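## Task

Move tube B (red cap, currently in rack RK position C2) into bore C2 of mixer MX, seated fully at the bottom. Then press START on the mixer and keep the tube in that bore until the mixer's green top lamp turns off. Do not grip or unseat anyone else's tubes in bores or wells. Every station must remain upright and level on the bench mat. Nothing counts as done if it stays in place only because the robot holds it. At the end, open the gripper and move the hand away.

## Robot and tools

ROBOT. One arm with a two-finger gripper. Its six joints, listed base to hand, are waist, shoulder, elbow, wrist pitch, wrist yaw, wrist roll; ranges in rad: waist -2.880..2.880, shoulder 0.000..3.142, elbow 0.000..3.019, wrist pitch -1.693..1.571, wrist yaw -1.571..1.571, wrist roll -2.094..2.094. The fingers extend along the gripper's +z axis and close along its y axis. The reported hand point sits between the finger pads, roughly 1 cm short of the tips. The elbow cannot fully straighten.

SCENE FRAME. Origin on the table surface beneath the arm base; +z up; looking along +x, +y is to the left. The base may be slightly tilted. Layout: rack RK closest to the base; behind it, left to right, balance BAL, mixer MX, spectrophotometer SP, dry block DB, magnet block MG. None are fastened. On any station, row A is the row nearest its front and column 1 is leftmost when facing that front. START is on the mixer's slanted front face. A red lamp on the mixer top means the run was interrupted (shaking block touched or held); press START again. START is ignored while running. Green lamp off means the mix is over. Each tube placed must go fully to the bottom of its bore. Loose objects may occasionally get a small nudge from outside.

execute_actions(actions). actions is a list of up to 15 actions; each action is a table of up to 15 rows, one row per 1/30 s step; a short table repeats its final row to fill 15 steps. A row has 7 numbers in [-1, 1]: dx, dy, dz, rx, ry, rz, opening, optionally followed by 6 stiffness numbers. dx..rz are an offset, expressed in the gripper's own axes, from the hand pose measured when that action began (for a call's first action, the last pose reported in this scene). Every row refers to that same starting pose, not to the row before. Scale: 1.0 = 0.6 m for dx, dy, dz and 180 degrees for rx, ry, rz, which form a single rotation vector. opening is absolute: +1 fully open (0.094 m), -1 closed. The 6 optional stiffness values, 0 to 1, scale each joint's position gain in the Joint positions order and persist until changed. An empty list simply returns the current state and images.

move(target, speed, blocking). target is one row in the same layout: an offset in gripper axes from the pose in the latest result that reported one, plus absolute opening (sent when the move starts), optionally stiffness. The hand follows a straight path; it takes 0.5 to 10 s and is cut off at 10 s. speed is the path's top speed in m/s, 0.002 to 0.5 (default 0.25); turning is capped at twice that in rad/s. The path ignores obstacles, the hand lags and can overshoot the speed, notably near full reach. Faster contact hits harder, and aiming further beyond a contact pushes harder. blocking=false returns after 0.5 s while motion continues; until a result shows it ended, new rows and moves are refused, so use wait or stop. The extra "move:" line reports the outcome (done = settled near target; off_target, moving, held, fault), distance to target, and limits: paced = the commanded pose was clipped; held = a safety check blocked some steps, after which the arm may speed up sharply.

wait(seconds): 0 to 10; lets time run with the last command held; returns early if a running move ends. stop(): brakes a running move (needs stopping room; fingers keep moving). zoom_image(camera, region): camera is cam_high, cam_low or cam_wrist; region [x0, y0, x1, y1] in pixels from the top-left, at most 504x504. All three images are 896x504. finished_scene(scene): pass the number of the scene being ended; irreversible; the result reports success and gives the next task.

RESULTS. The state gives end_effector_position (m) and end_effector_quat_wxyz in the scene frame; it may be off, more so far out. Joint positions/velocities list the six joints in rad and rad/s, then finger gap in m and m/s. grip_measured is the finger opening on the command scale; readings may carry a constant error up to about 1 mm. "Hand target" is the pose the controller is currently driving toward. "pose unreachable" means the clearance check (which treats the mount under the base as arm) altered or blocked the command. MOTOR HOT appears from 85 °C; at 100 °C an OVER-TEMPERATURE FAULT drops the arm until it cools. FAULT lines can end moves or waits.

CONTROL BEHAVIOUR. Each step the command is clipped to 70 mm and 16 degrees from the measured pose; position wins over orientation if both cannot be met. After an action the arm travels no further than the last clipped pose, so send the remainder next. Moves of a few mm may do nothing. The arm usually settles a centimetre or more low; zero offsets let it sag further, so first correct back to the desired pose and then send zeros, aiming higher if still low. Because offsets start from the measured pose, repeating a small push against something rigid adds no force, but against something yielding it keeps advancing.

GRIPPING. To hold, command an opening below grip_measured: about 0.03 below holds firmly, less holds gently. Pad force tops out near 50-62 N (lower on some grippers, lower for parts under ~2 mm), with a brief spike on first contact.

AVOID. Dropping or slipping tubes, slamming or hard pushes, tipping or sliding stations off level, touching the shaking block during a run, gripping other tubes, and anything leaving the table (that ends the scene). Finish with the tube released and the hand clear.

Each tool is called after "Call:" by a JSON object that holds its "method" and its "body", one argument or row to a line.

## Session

Call:
{"method": "execute_actions", "body": {
  "actions": []
}}

Scene clock: 0.00 s.
end_effector_position=(+0.5509, -0.6634, +0.1960) grip_measured=+1.000 end_effector_quat_wxyz=(+0.140, +0.079, +0.974, -0.160)
Joint positions: [-0.999  1.816  1.92  -0.299 -0.364 -0.405  0.094]
Joint velocities: [ 0.015  0.015  0.002 -0.007 -0.051  0.081  0.   ]
Motor temperatures (°C, as the motors report them): [20 19 21 21 19 21]
Hand target: +0.553, -0.663, +0.191; +0.142, +0.078, +0.974, -0.159
Joint stiffness scale: [1. 1. 1. 1. 1. 1.]

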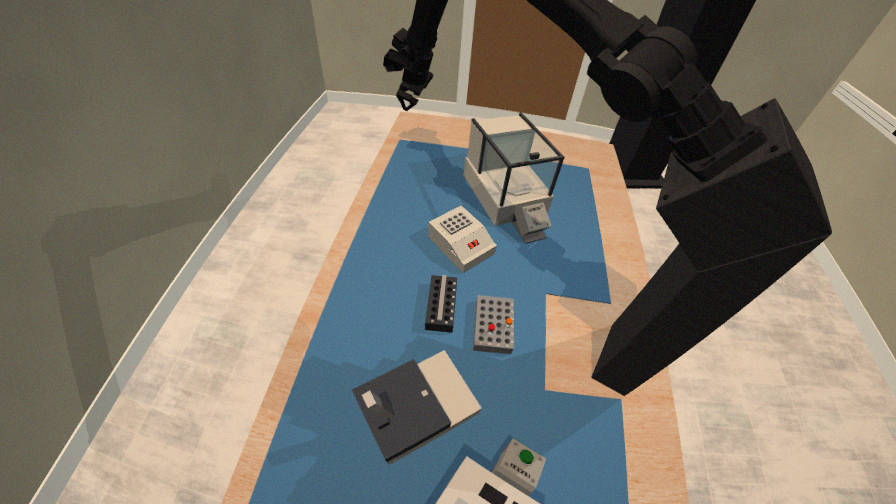

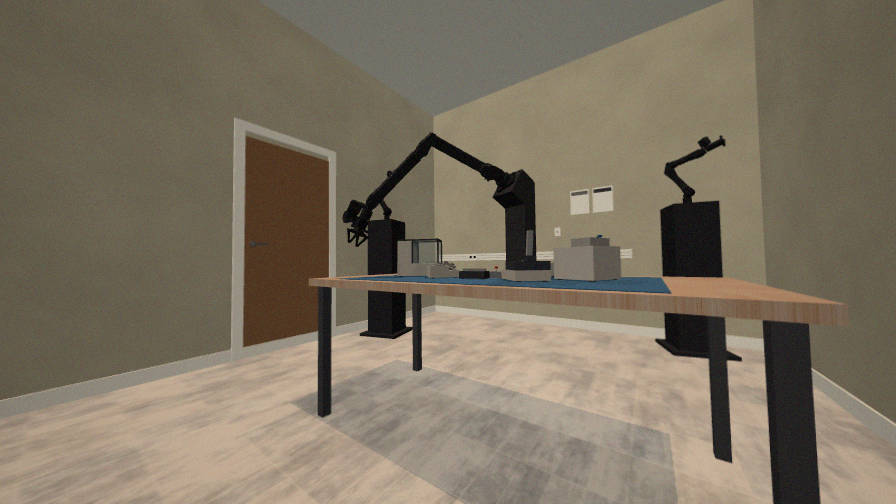

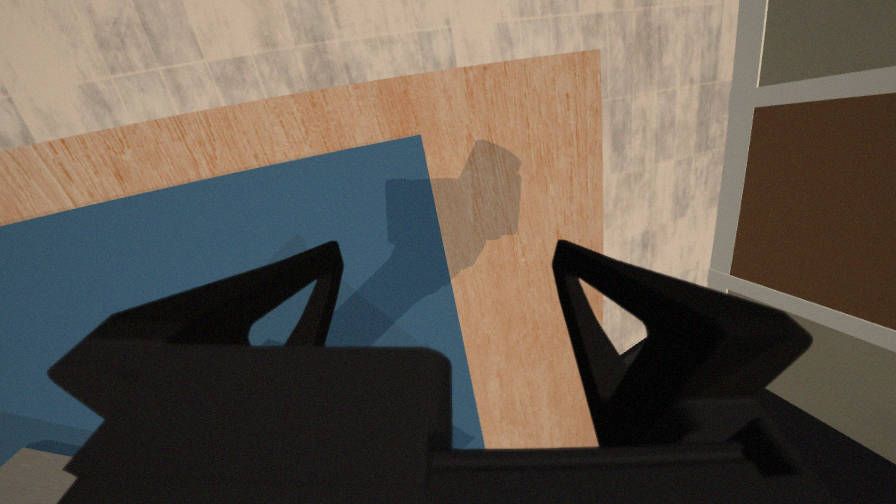

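Call:
{"method": "move", "body": {
  "target": [0.023,0.728,-0.496,-0.103,0.09,-0.051,-0.3]
}}

Call:
{"method": "move", "body": {
  "target": [0.565,0.29,0.36,0,0,0,-0.3]
}}

Scene clock: 6.40 s.
end_effector_position=(+0.5531, -0.1512, +0.3334) grip_measured=-0.298 end_effector_quat_wxyz=(-0.000, -0.011, +1.000, -0.002)
Joint positions: [-0.153  1.045  1.084 -0.62   0.228 -0.295  0.033]
Joint velocities: [-0.034  0.005 -0.007 -0.017  0.007 -0.037  0.   ]
Motor temperatures (°C, as the motors report them): [20 20 22 21 19 21]
Hand target: +0.549, -0.151, +0.338; -0.002, -0.003, +1.000, -0.003
Off the commanded pose: 0.004 m, 1 deg.
Joint stiffness scale: [1. 1. 1. 1. 1. 1.]
move: done

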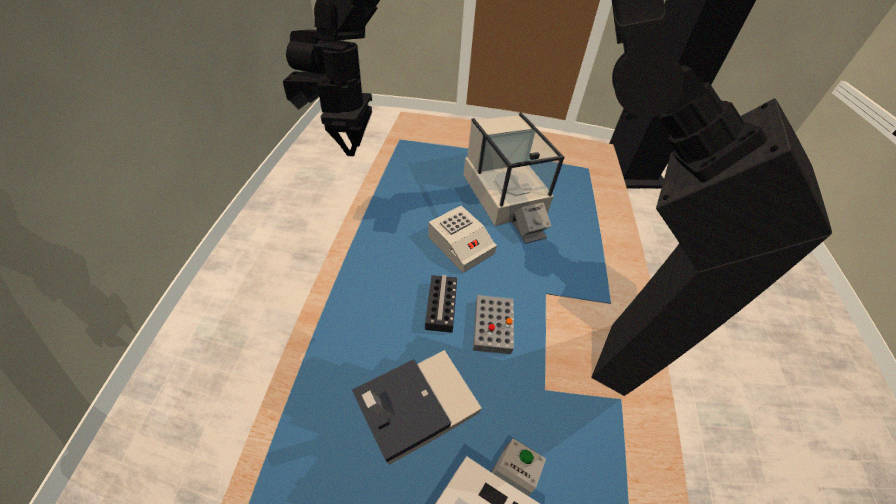

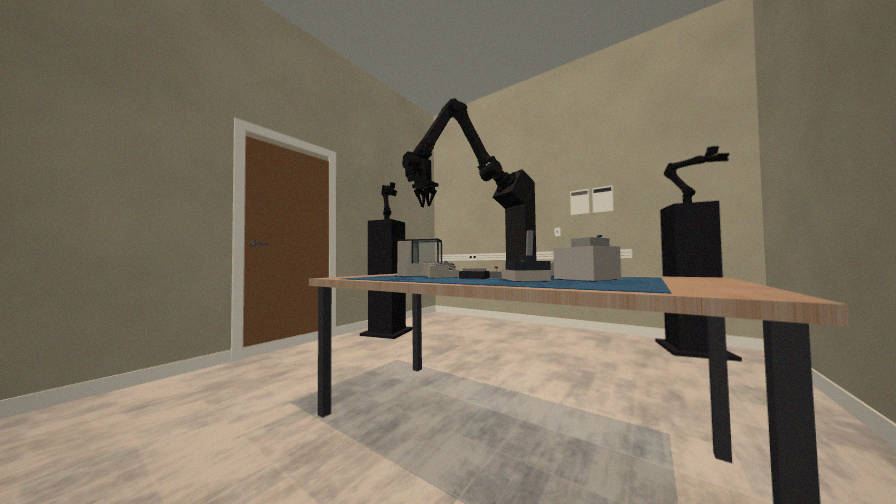

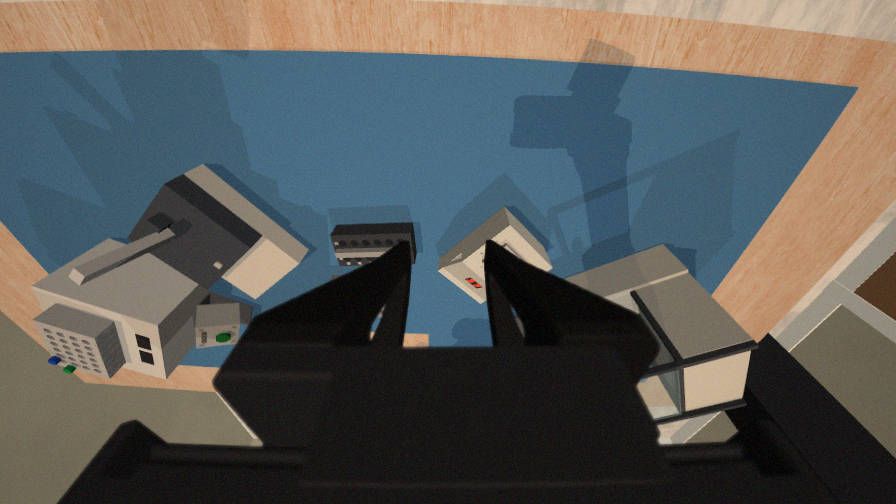

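Scene clock: 8.70 s.
end_effector_position=(+0.2055, +0.0068, +0.1149) grip_measured=-0.298 end_effector_quat_wxyz=(-0.003, -0.013, +1.000, -0.007)
Joint positions: [-0.122  1.984  0.463  0.933  0.264 -0.282  0.033]
Joint velocities: [-0.024 -0.005 -0.002  0.012  0.007  0.037 -0.   ]
Motor temperatures (°C, as the motors report them): [20 20 22 21 19 21]
Hand target: +0.206, +0.013, +0.118; -0.000, -0.011, +1.000, -0.002
Off the commanded pose: 0.010 m, 1 deg.
Joint stiffness scale: [1. 1. 1. 1. 1. 1.]
move: done

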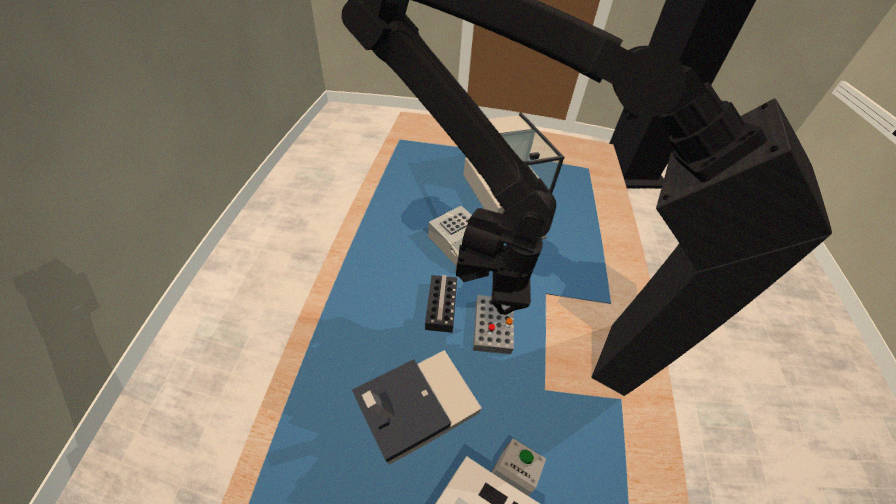

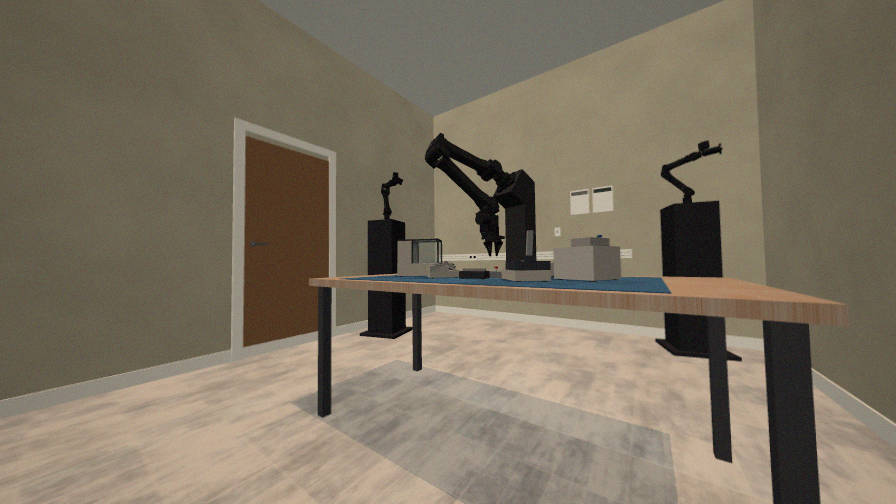

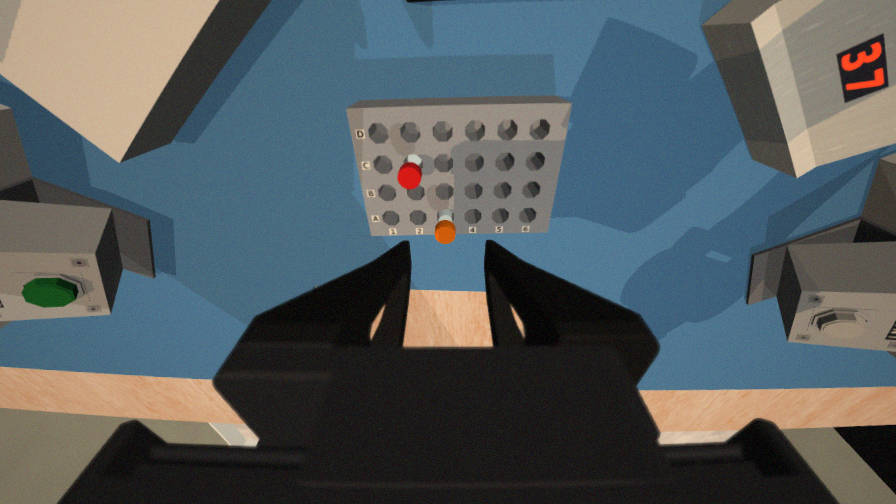

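Call:
{"method": "move", "body": {
  "target": [-0.006,0.04,0.075,-0.004,0,0,-0.3],
  "speed": 0.06
}}

Scene clock: 11.23 s.
end_effector_position=(+0.2129, +0.0204, +0.0739) grip_measured=-0.298 end_effector_quat_wxyz=(+0.003, -0.013, +1.000, -0.007)
Joint positions: [-0.11   2.087  0.578  0.933  0.272 -0.279  0.033]
Joint velocities: [-0.005  0.005 -0.007 -0.007  0.007 -0.022  0.001]
Motor temperatures (°C, as the motors report them): [20 19 22 21 19 21]
Hand target: +0.207, +0.031, +0.070; -0.003, -0.013, +1.000, -0.000
Off the commanded pose: 0.012 m, 1 deg.
Joint stiffness scale: [1. 1. 1. 1. 1. 1.]
move: off_target

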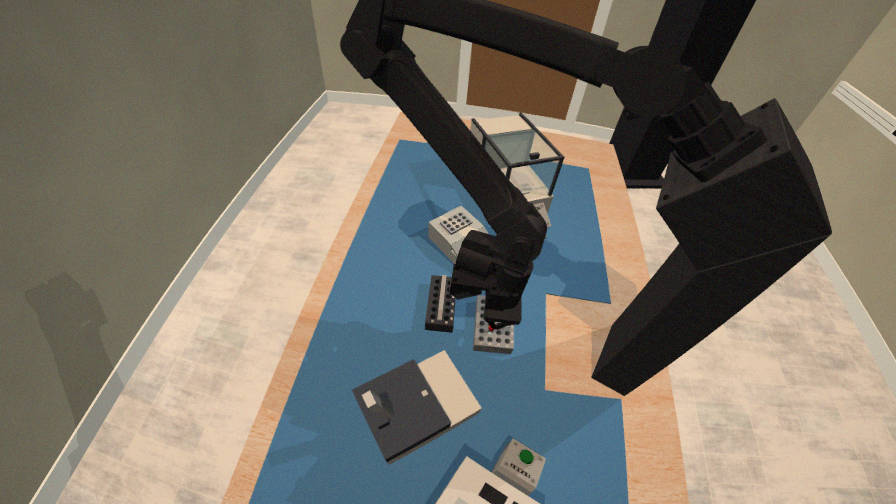

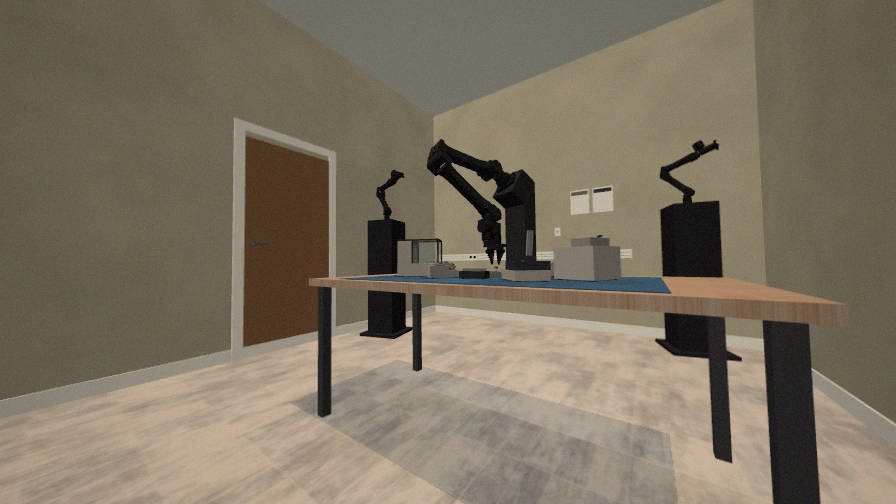

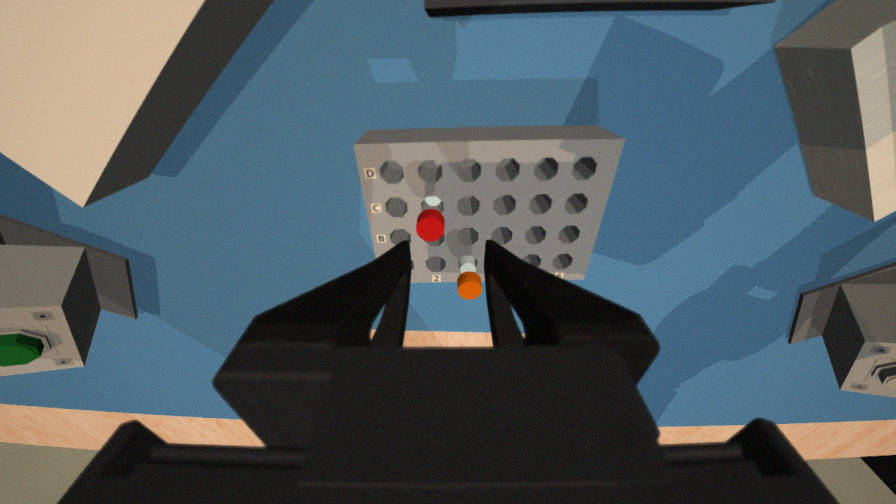

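Call:
{"method": "move", "body": {
  "target": [0.002,0.03,0.045,-0.006,0.003,0,-0.3],
  "speed": 0.03
}}

Scene clock: 13.90 s.
end_effector_position=(+0.2169, +0.0261, +0.0509) grip_measured=-0.298 end_effector_quat_wxyz=(+0.005, -0.013, +1.000, -0.007)
Joint positions: [-0.109  2.135  0.645  0.917  0.272 -0.279  0.033]
Joint velocities: [ 0.015  0.005 -0.017  0.027  0.066  0.007 -0.001]
Motor temperatures (°C, as the motors report them): [20 19 22 21 19 21]
Hand target: +0.211, +0.038, +0.047; -0.002, -0.014, +1.000, +0.002
Off the commanded pose: 0.014 m, 1 deg.
Joint stiffness scale: [1. 1. 1. 1. 1. 1.]
move: off_target

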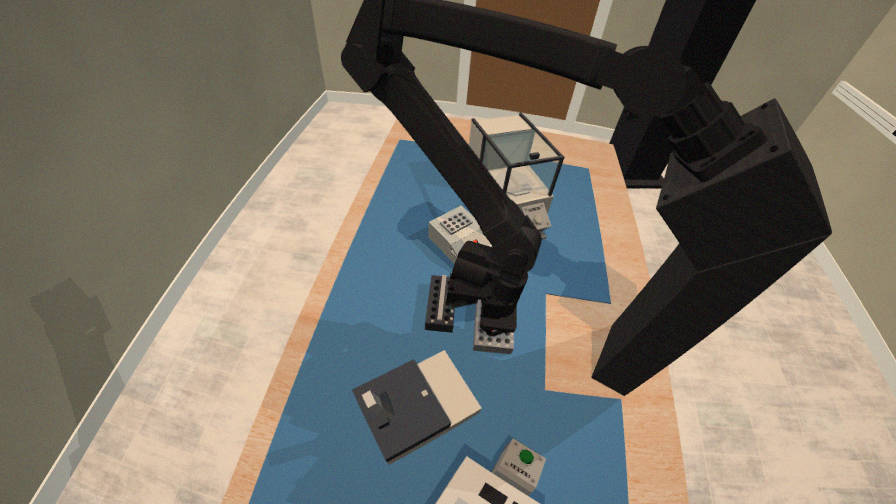

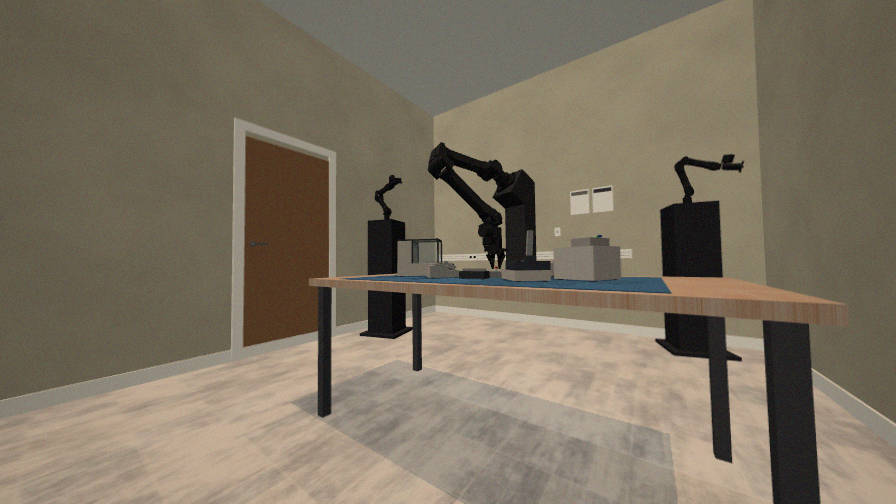

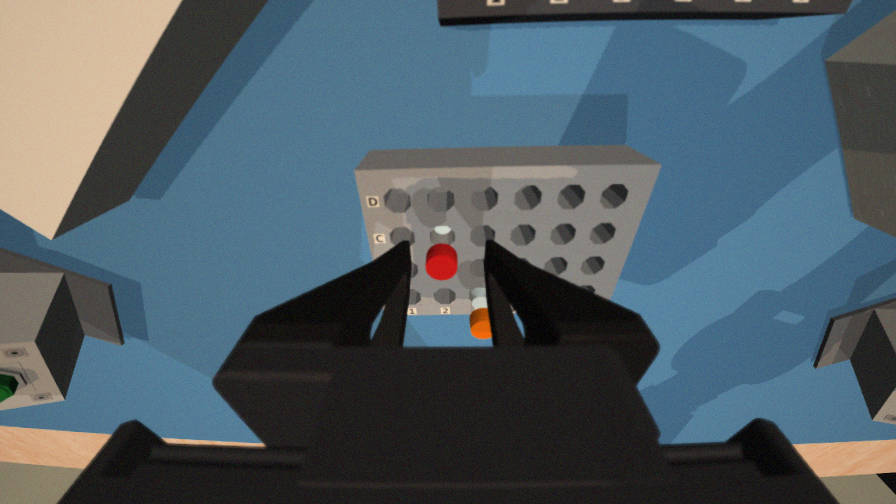

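Good. Close and lift with bias.

Call:
{"method": "execute_actions", "body": {
  "actions": [
    [[0.01,0.023,0.006,-0.008,0.004,0,-0.6]],
    [[0.01,0.02,0.006,-0.006,0.004,0,-0.77]],
    [[0.015,0.02,-0.02,-0.006,0.006,0,-0.77]],
    [[0.018,0.02,-0.035,-0.006,0.006,0,-0.77]],
    [[0.018,0.02,-0.035,-0.006,0.006,0,-0.77]],
    [[0.018,0.02,-0.04,-0.006,0.006,0,-0.77]]
  ]
}}

Scene clock: 21.97 s.
end_effector_position=(+0.2088, +0.0421, +0.0714) grip_measured=-0.758 end_effector_quat_wxyz=(-0.005, -0.008, +1.000, -0.008)
Joint positions: [-0.056  2.118  0.597  0.918  0.322 -0.233  0.011]
Joint velocities: [ 0.005  0.005  0.007 -0.007 -0.007 -0.037  0.   ]
Motor temperatures (°C, as the motors report them): [20 19 23 21 19 21]
Hand target: +0.200, +0.048, +0.086; -0.012, -0.009, +1.000, +0.001
Off the commanded pose: 0.019 m, 1 deg.
Joint stiffness scale: [1. 1. 1. 1. 1. 1.]

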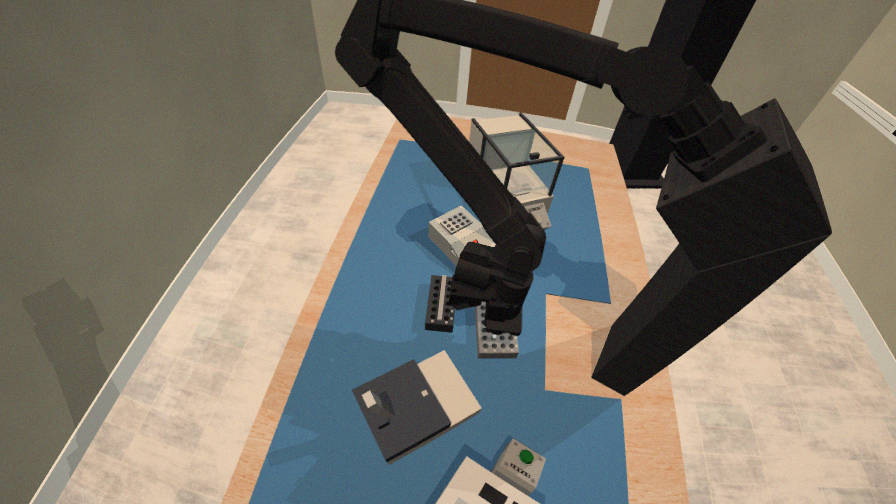

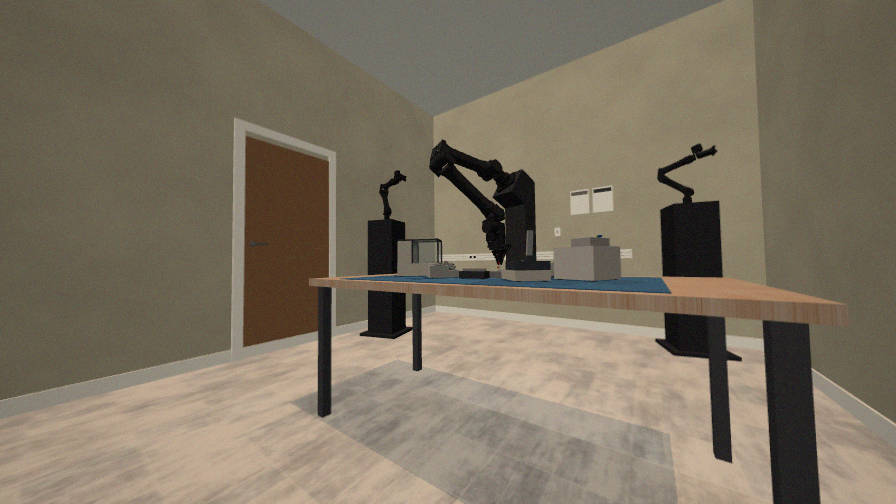

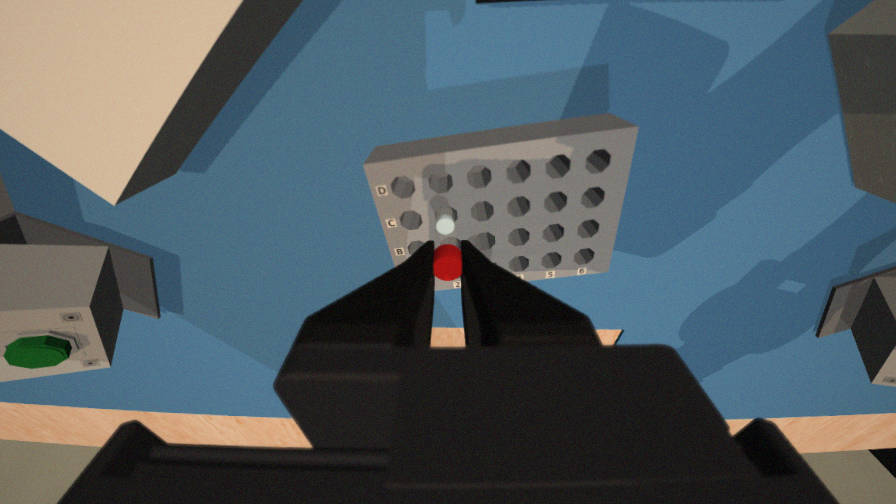

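Call:
{"method": "execute_actions", "body": {
  "actions": [
    [[0.014,0.01,-0.045,-0.006,0.004,0,-0.787]],
    [[0.014,0.01,-0.05,-0.006,0.004,0,-0.787]]
  ]
}}

Call:
{"method": "move", "body": {
  "target": [-0.05,0.15,-0.3,-0.005,-0.003,0,-0.787],
  "speed": 0.15
}}

Call:
{"method": "move", "body": {
  "target": [0.08,0.53,0,0,0,0.14,-0.787],
  "speed": 0.15
}}

Scene clock: 25.47 s.
end_effector_position=(+0.2076, +0.0448, +0.1021) grip_measured=-0.771 end_effector_quat_wxyz=(-0.007, -0.008, +1.000, -0.001)
Joint positions: [-0.027  2.051  0.519  0.918  0.335 -0.213  0.011]
Joint velocities: [-0.015  0.005 -0.007  0.012  0.007 -0.022  0.001]
Motor temperatures (°C, as the motors report them): [20 19 23 21 19 21]
Hand target: +0.200, +0.049, +0.115; -0.013, -0.009, +1.000, +0.005
Off the commanded pose: 0.016 m, 1 deg.
Joint stiffness scale: [1. 1. 1. 1. 1. 1.]

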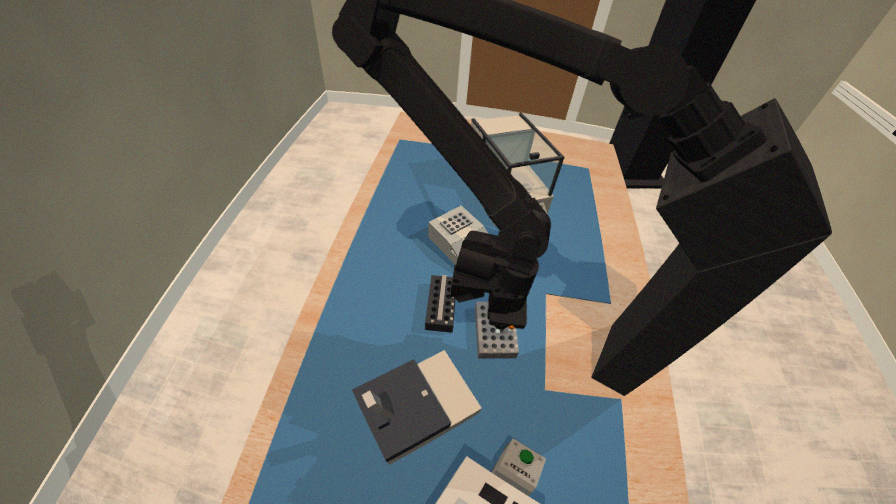

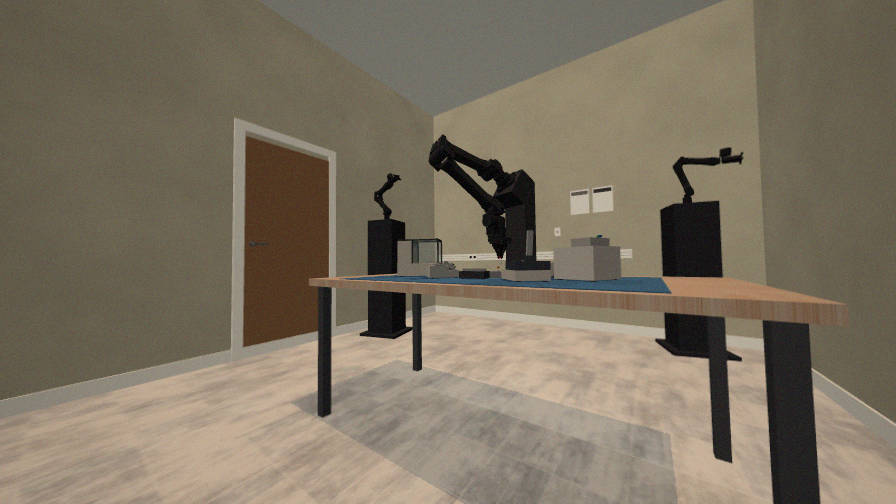

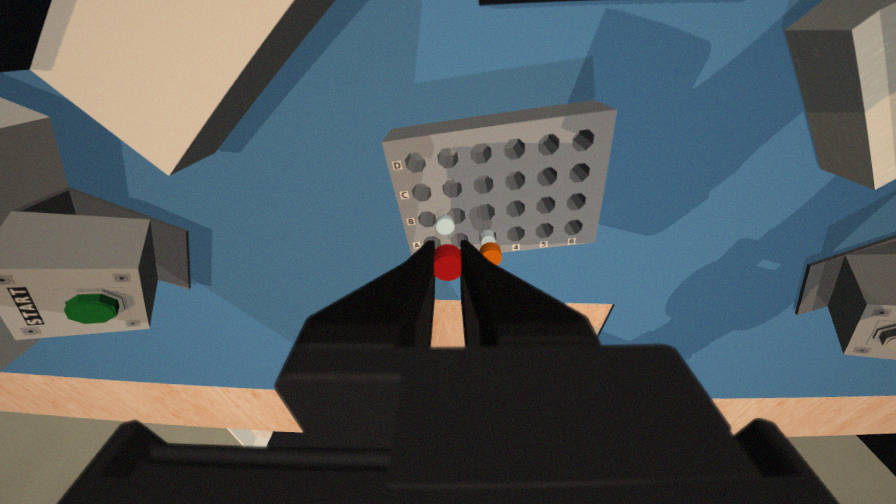

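Scene clock: 27.37 s.
end_effector_position=(+0.2443, +0.1362, +0.2785) grip_measured=-0.771 end_effector_quat_wxyz=(+0.003, -0.011, +1.000, +0.004)
Joint positions: [0.543 1.55  0.352 0.371 0.759 0.207 0.011]
Joint velocities: [-0.005  0.005  0.012  0.002 -0.007  0.051  0.   ]
Motor temperatures (°C, as the motors report them): [20 19 23 21 19 21]
Hand target: +0.240, +0.135, +0.283; +0.000, -0.009, +1.000, +0.006
Off the commanded pose: 0.007 m, 1 deg.
Joint stiffness scale: [1. 1. 1. 1. 1. 1.]
move: done

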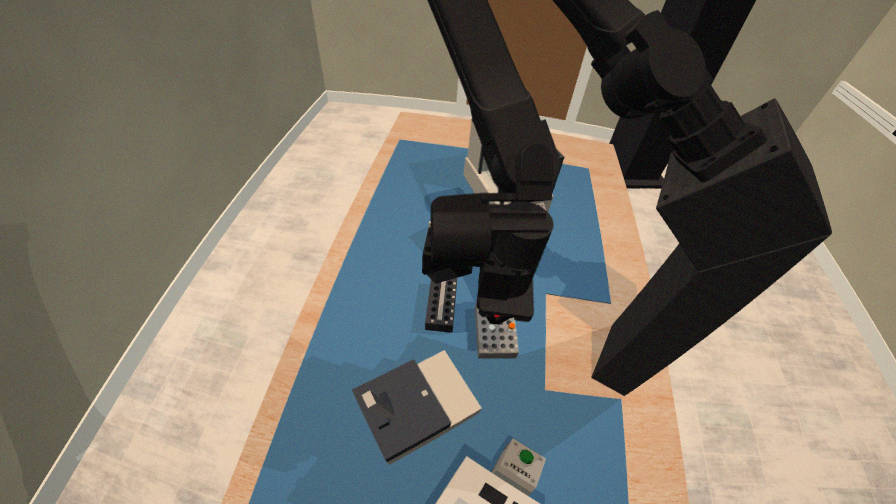

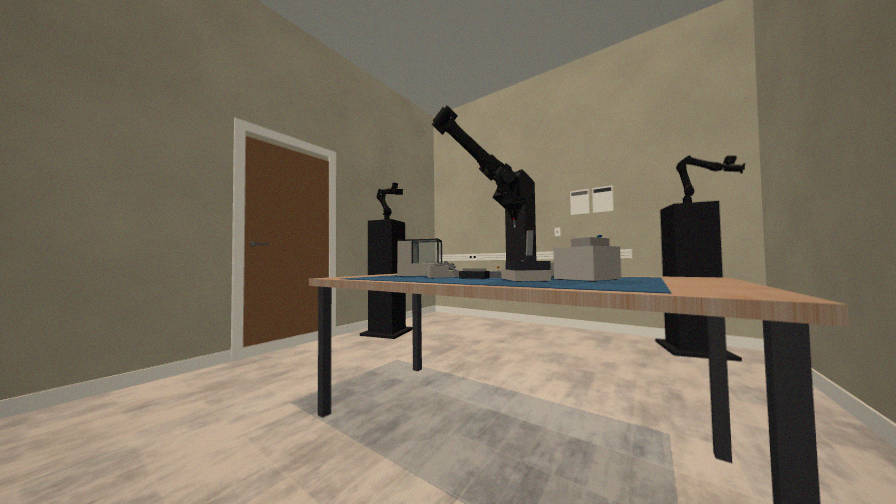

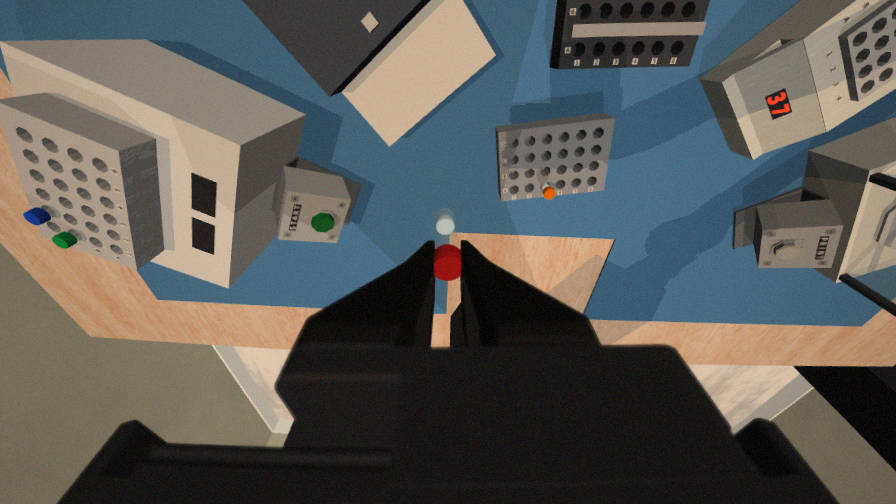

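Scene clock: 30.07 s.
end_effector_position=(+0.1921, +0.4464, +0.2811) grip_measured=-0.771 end_effector_quat_wxyz=(+0.004, +0.210, +0.978, +0.005)
Joint positions: [ 1.03   2.272  1.116 -0.201  0.997  1.33   0.011]
Joint velocities: [ 0.005 -0.005  0.002 -0.022 -0.022  0.022  0.001]
Motor temperatures (°C, as the motors report them): [20 19 23 21 19 21]
Hand target: +0.183, +0.452, +0.283; +0.004, +0.207, +0.978, +0.007
Off the commanded pose: 0.007 m, 0 deg.
Joint stiffness scale: [1. 1. 1. 1. 1. 1.]
move: done

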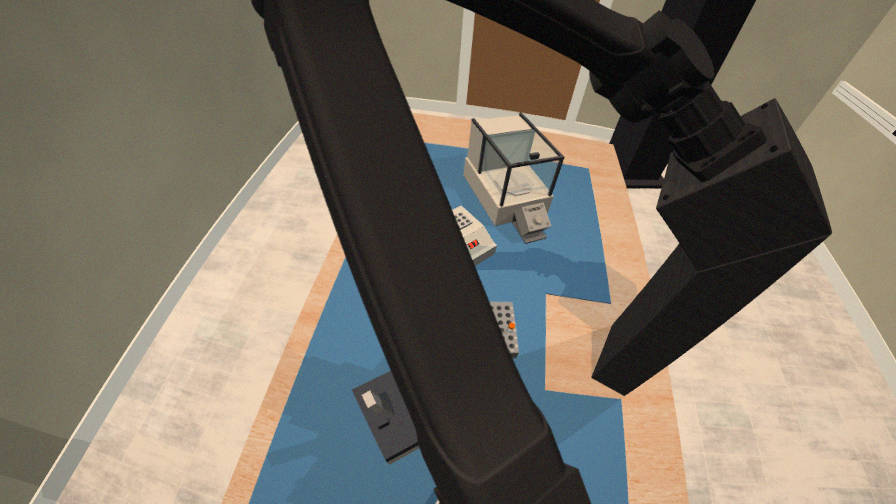

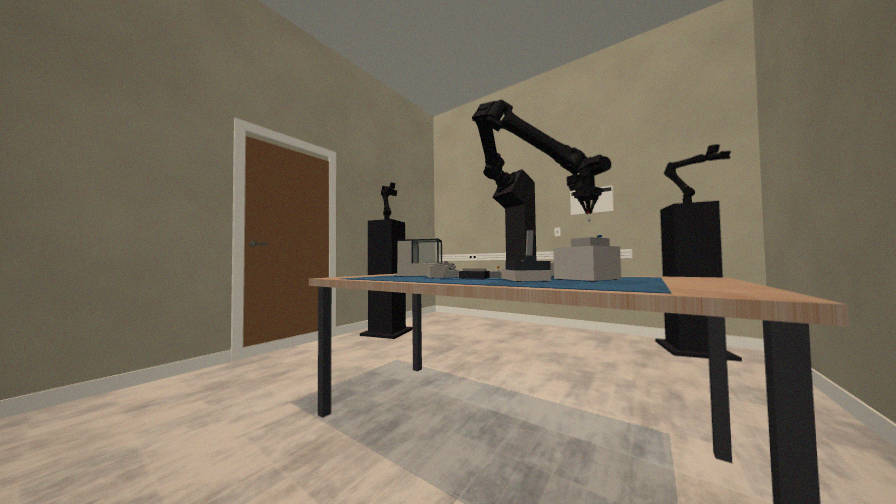

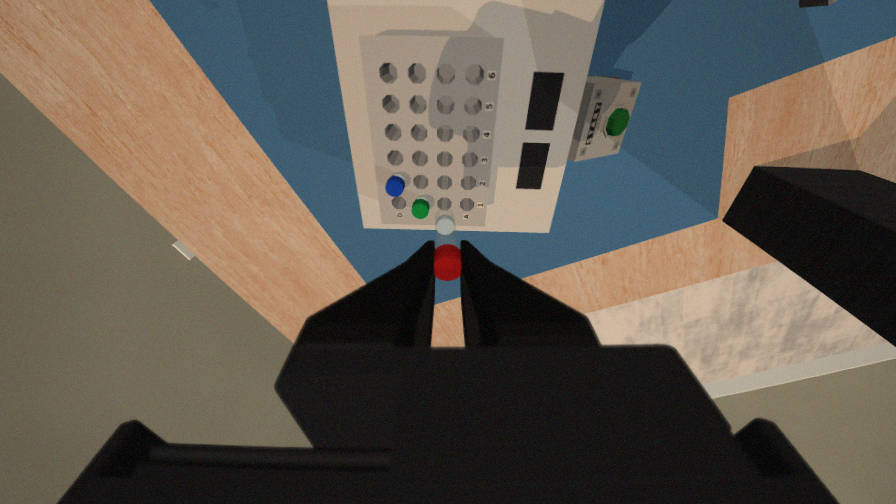

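Call:
{"method": "move", "body": {
  "target": [0.033,0.032,0.07,0,0,0,-0.787],
  "speed": 0.05
}}

Call:
{"method": "zoom_image", "body": {
  "camera": "cam_wrist",
  "region": [330,110,570,290]
}}

Scene clock: 37.80 s.
end_effector_position=(+0.1823, +0.4796, +0.2627) grip_measured=-0.771 end_effector_quat_wxyz=(+0.008, +0.208, +0.978, +0.022)
Joint positions: [ 1.028  2.364  1.193 -0.124  0.989  1.273  0.011]
Joint velocities: [-0.015 -0.005  0.002 -0.017 -0.007  0.007  0.   ]
Motor temperatures (°C, as the motors report them): [20 19 22 21 19 21]
Hand target: +0.181, +0.472, +0.240; +0.004, +0.210, +0.978, +0.005
Off the commanded pose: 0.025 m, 2 deg.
Joint stiffness scale: [1. 1. 1. 1. 1. 1.]
move: off_target

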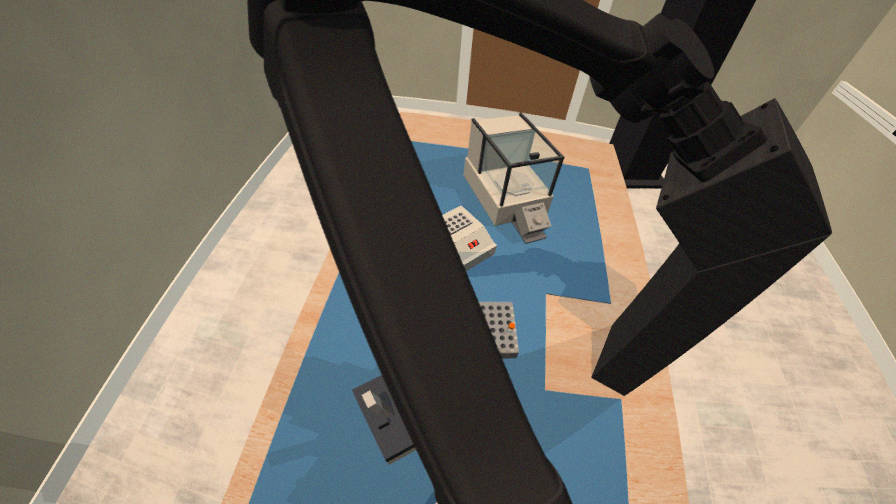

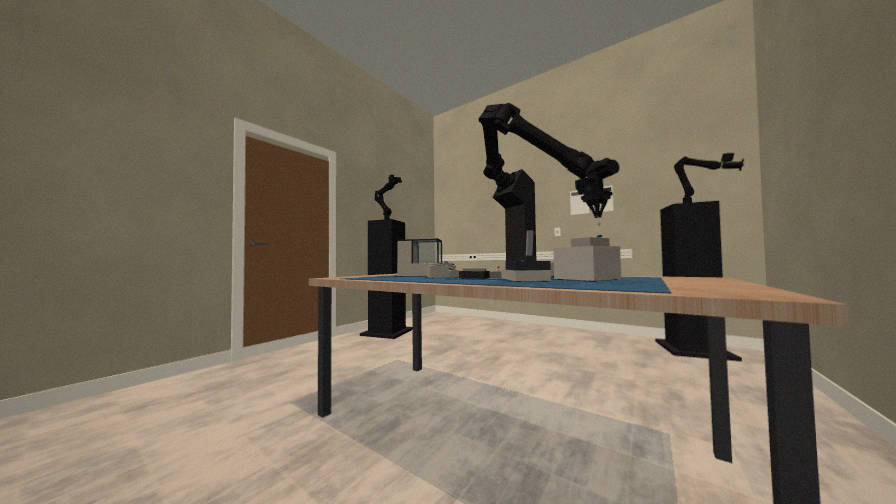

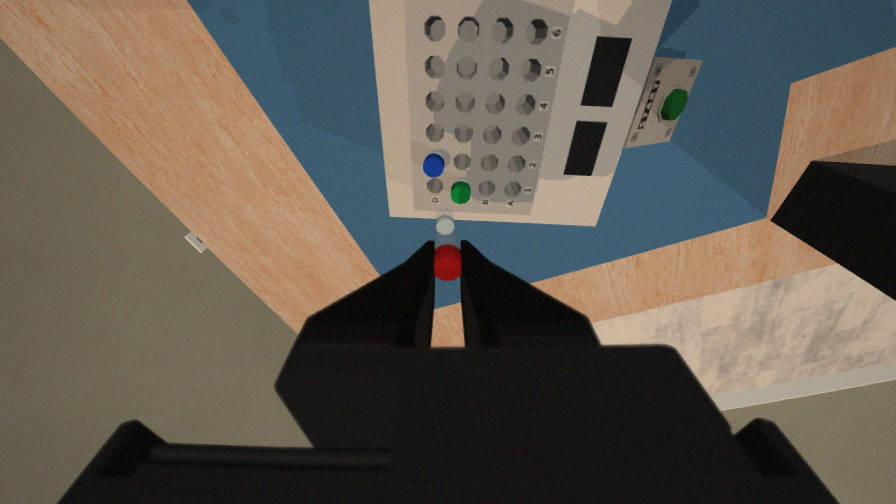

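Region (330, 110, 570, 290) of cam_wrist's 896x504 image, scaled by 2.100, with more detail than that image has; it fills the top 378 rows of this view, and the rest is white.

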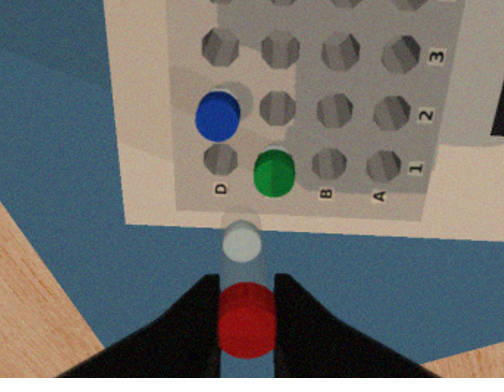

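Call:
{"method": "move", "body": {
  "target": [-0.006,-0.032,0.07,0.009,-0.004,0,-0.787],
  "speed": 0.05
}}

Call:
{"method": "zoom_image", "body": {
  "camera": "cam_wrist",
  "region": [330,110,570,290]
}}

Scene clock: 42.00 s.
end_effector_position=(+0.1882, +0.4765, +0.2417) grip_measured=-0.771 end_effector_quat_wxyz=(+0.018, +0.216, +0.976, +0.025)
Joint positions: [ 0.989  2.383  1.185 -0.01   0.989  1.195  0.011]
Joint velocities: [-0.005  0.005  0.007  0.022  0.022 -0.066 -0.   ]
Motor temperatures (°C, as the motors report them): [21 19 22 21 19 21]
Hand target: +0.178, +0.462, +0.221; +0.011, +0.208, +0.978, +0.006
Off the commanded pose: 0.028 m, 2 deg.
Joint stiffness scale: [1. 1. 1. 1. 1. 1.]
move: off_target

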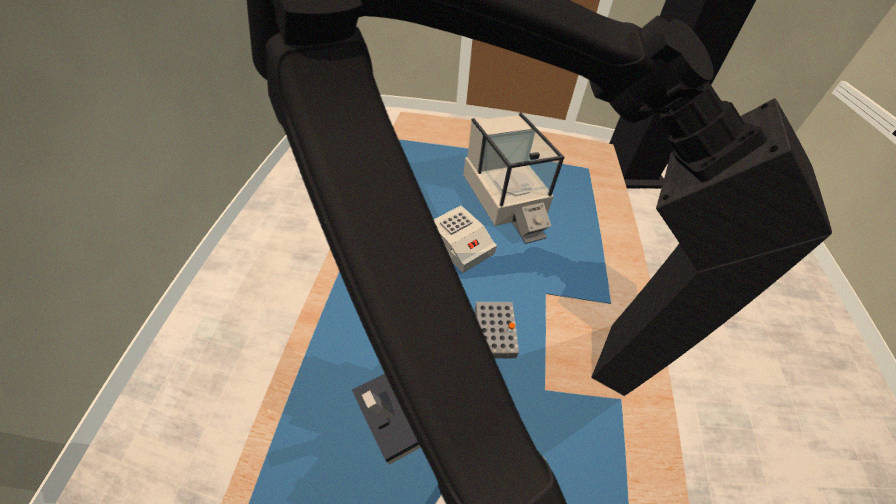

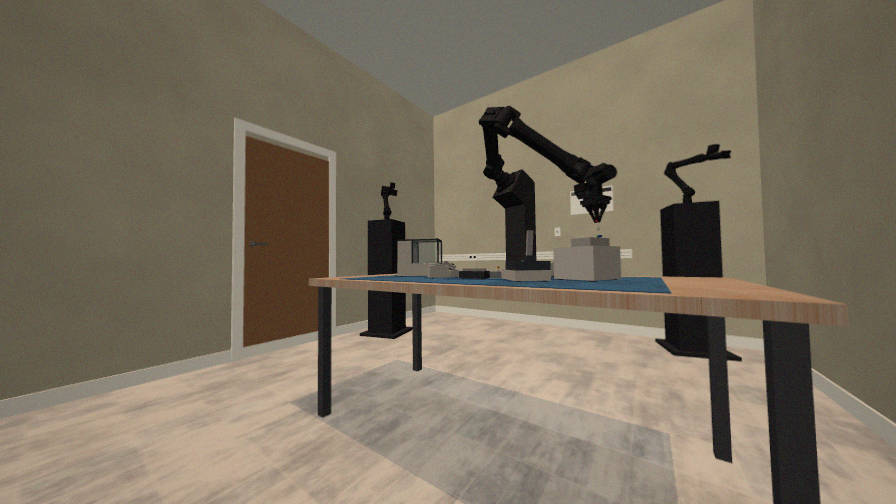

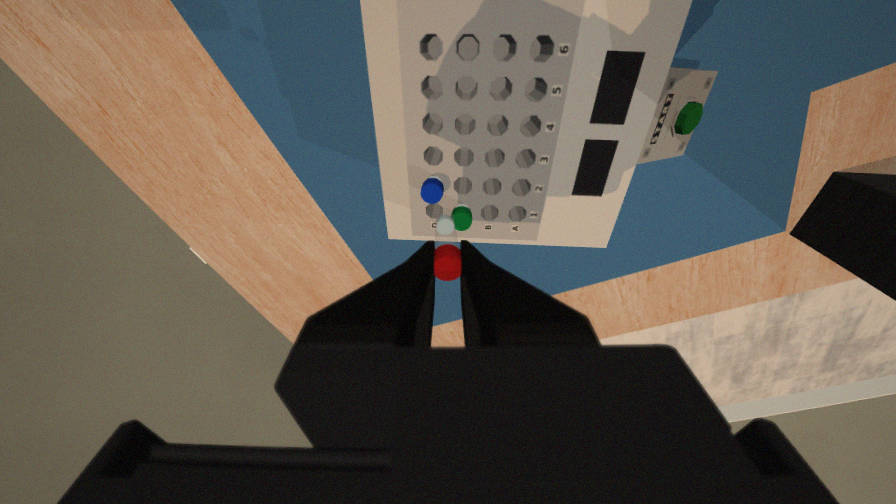

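Region (330, 110, 570, 290) of cam_wrist's 896x504 image, scaled by 2.100, with more detail than that image has; it fills the top 378 rows of this view, and the rest is white.

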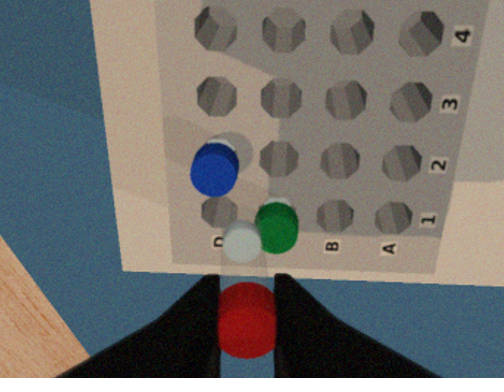

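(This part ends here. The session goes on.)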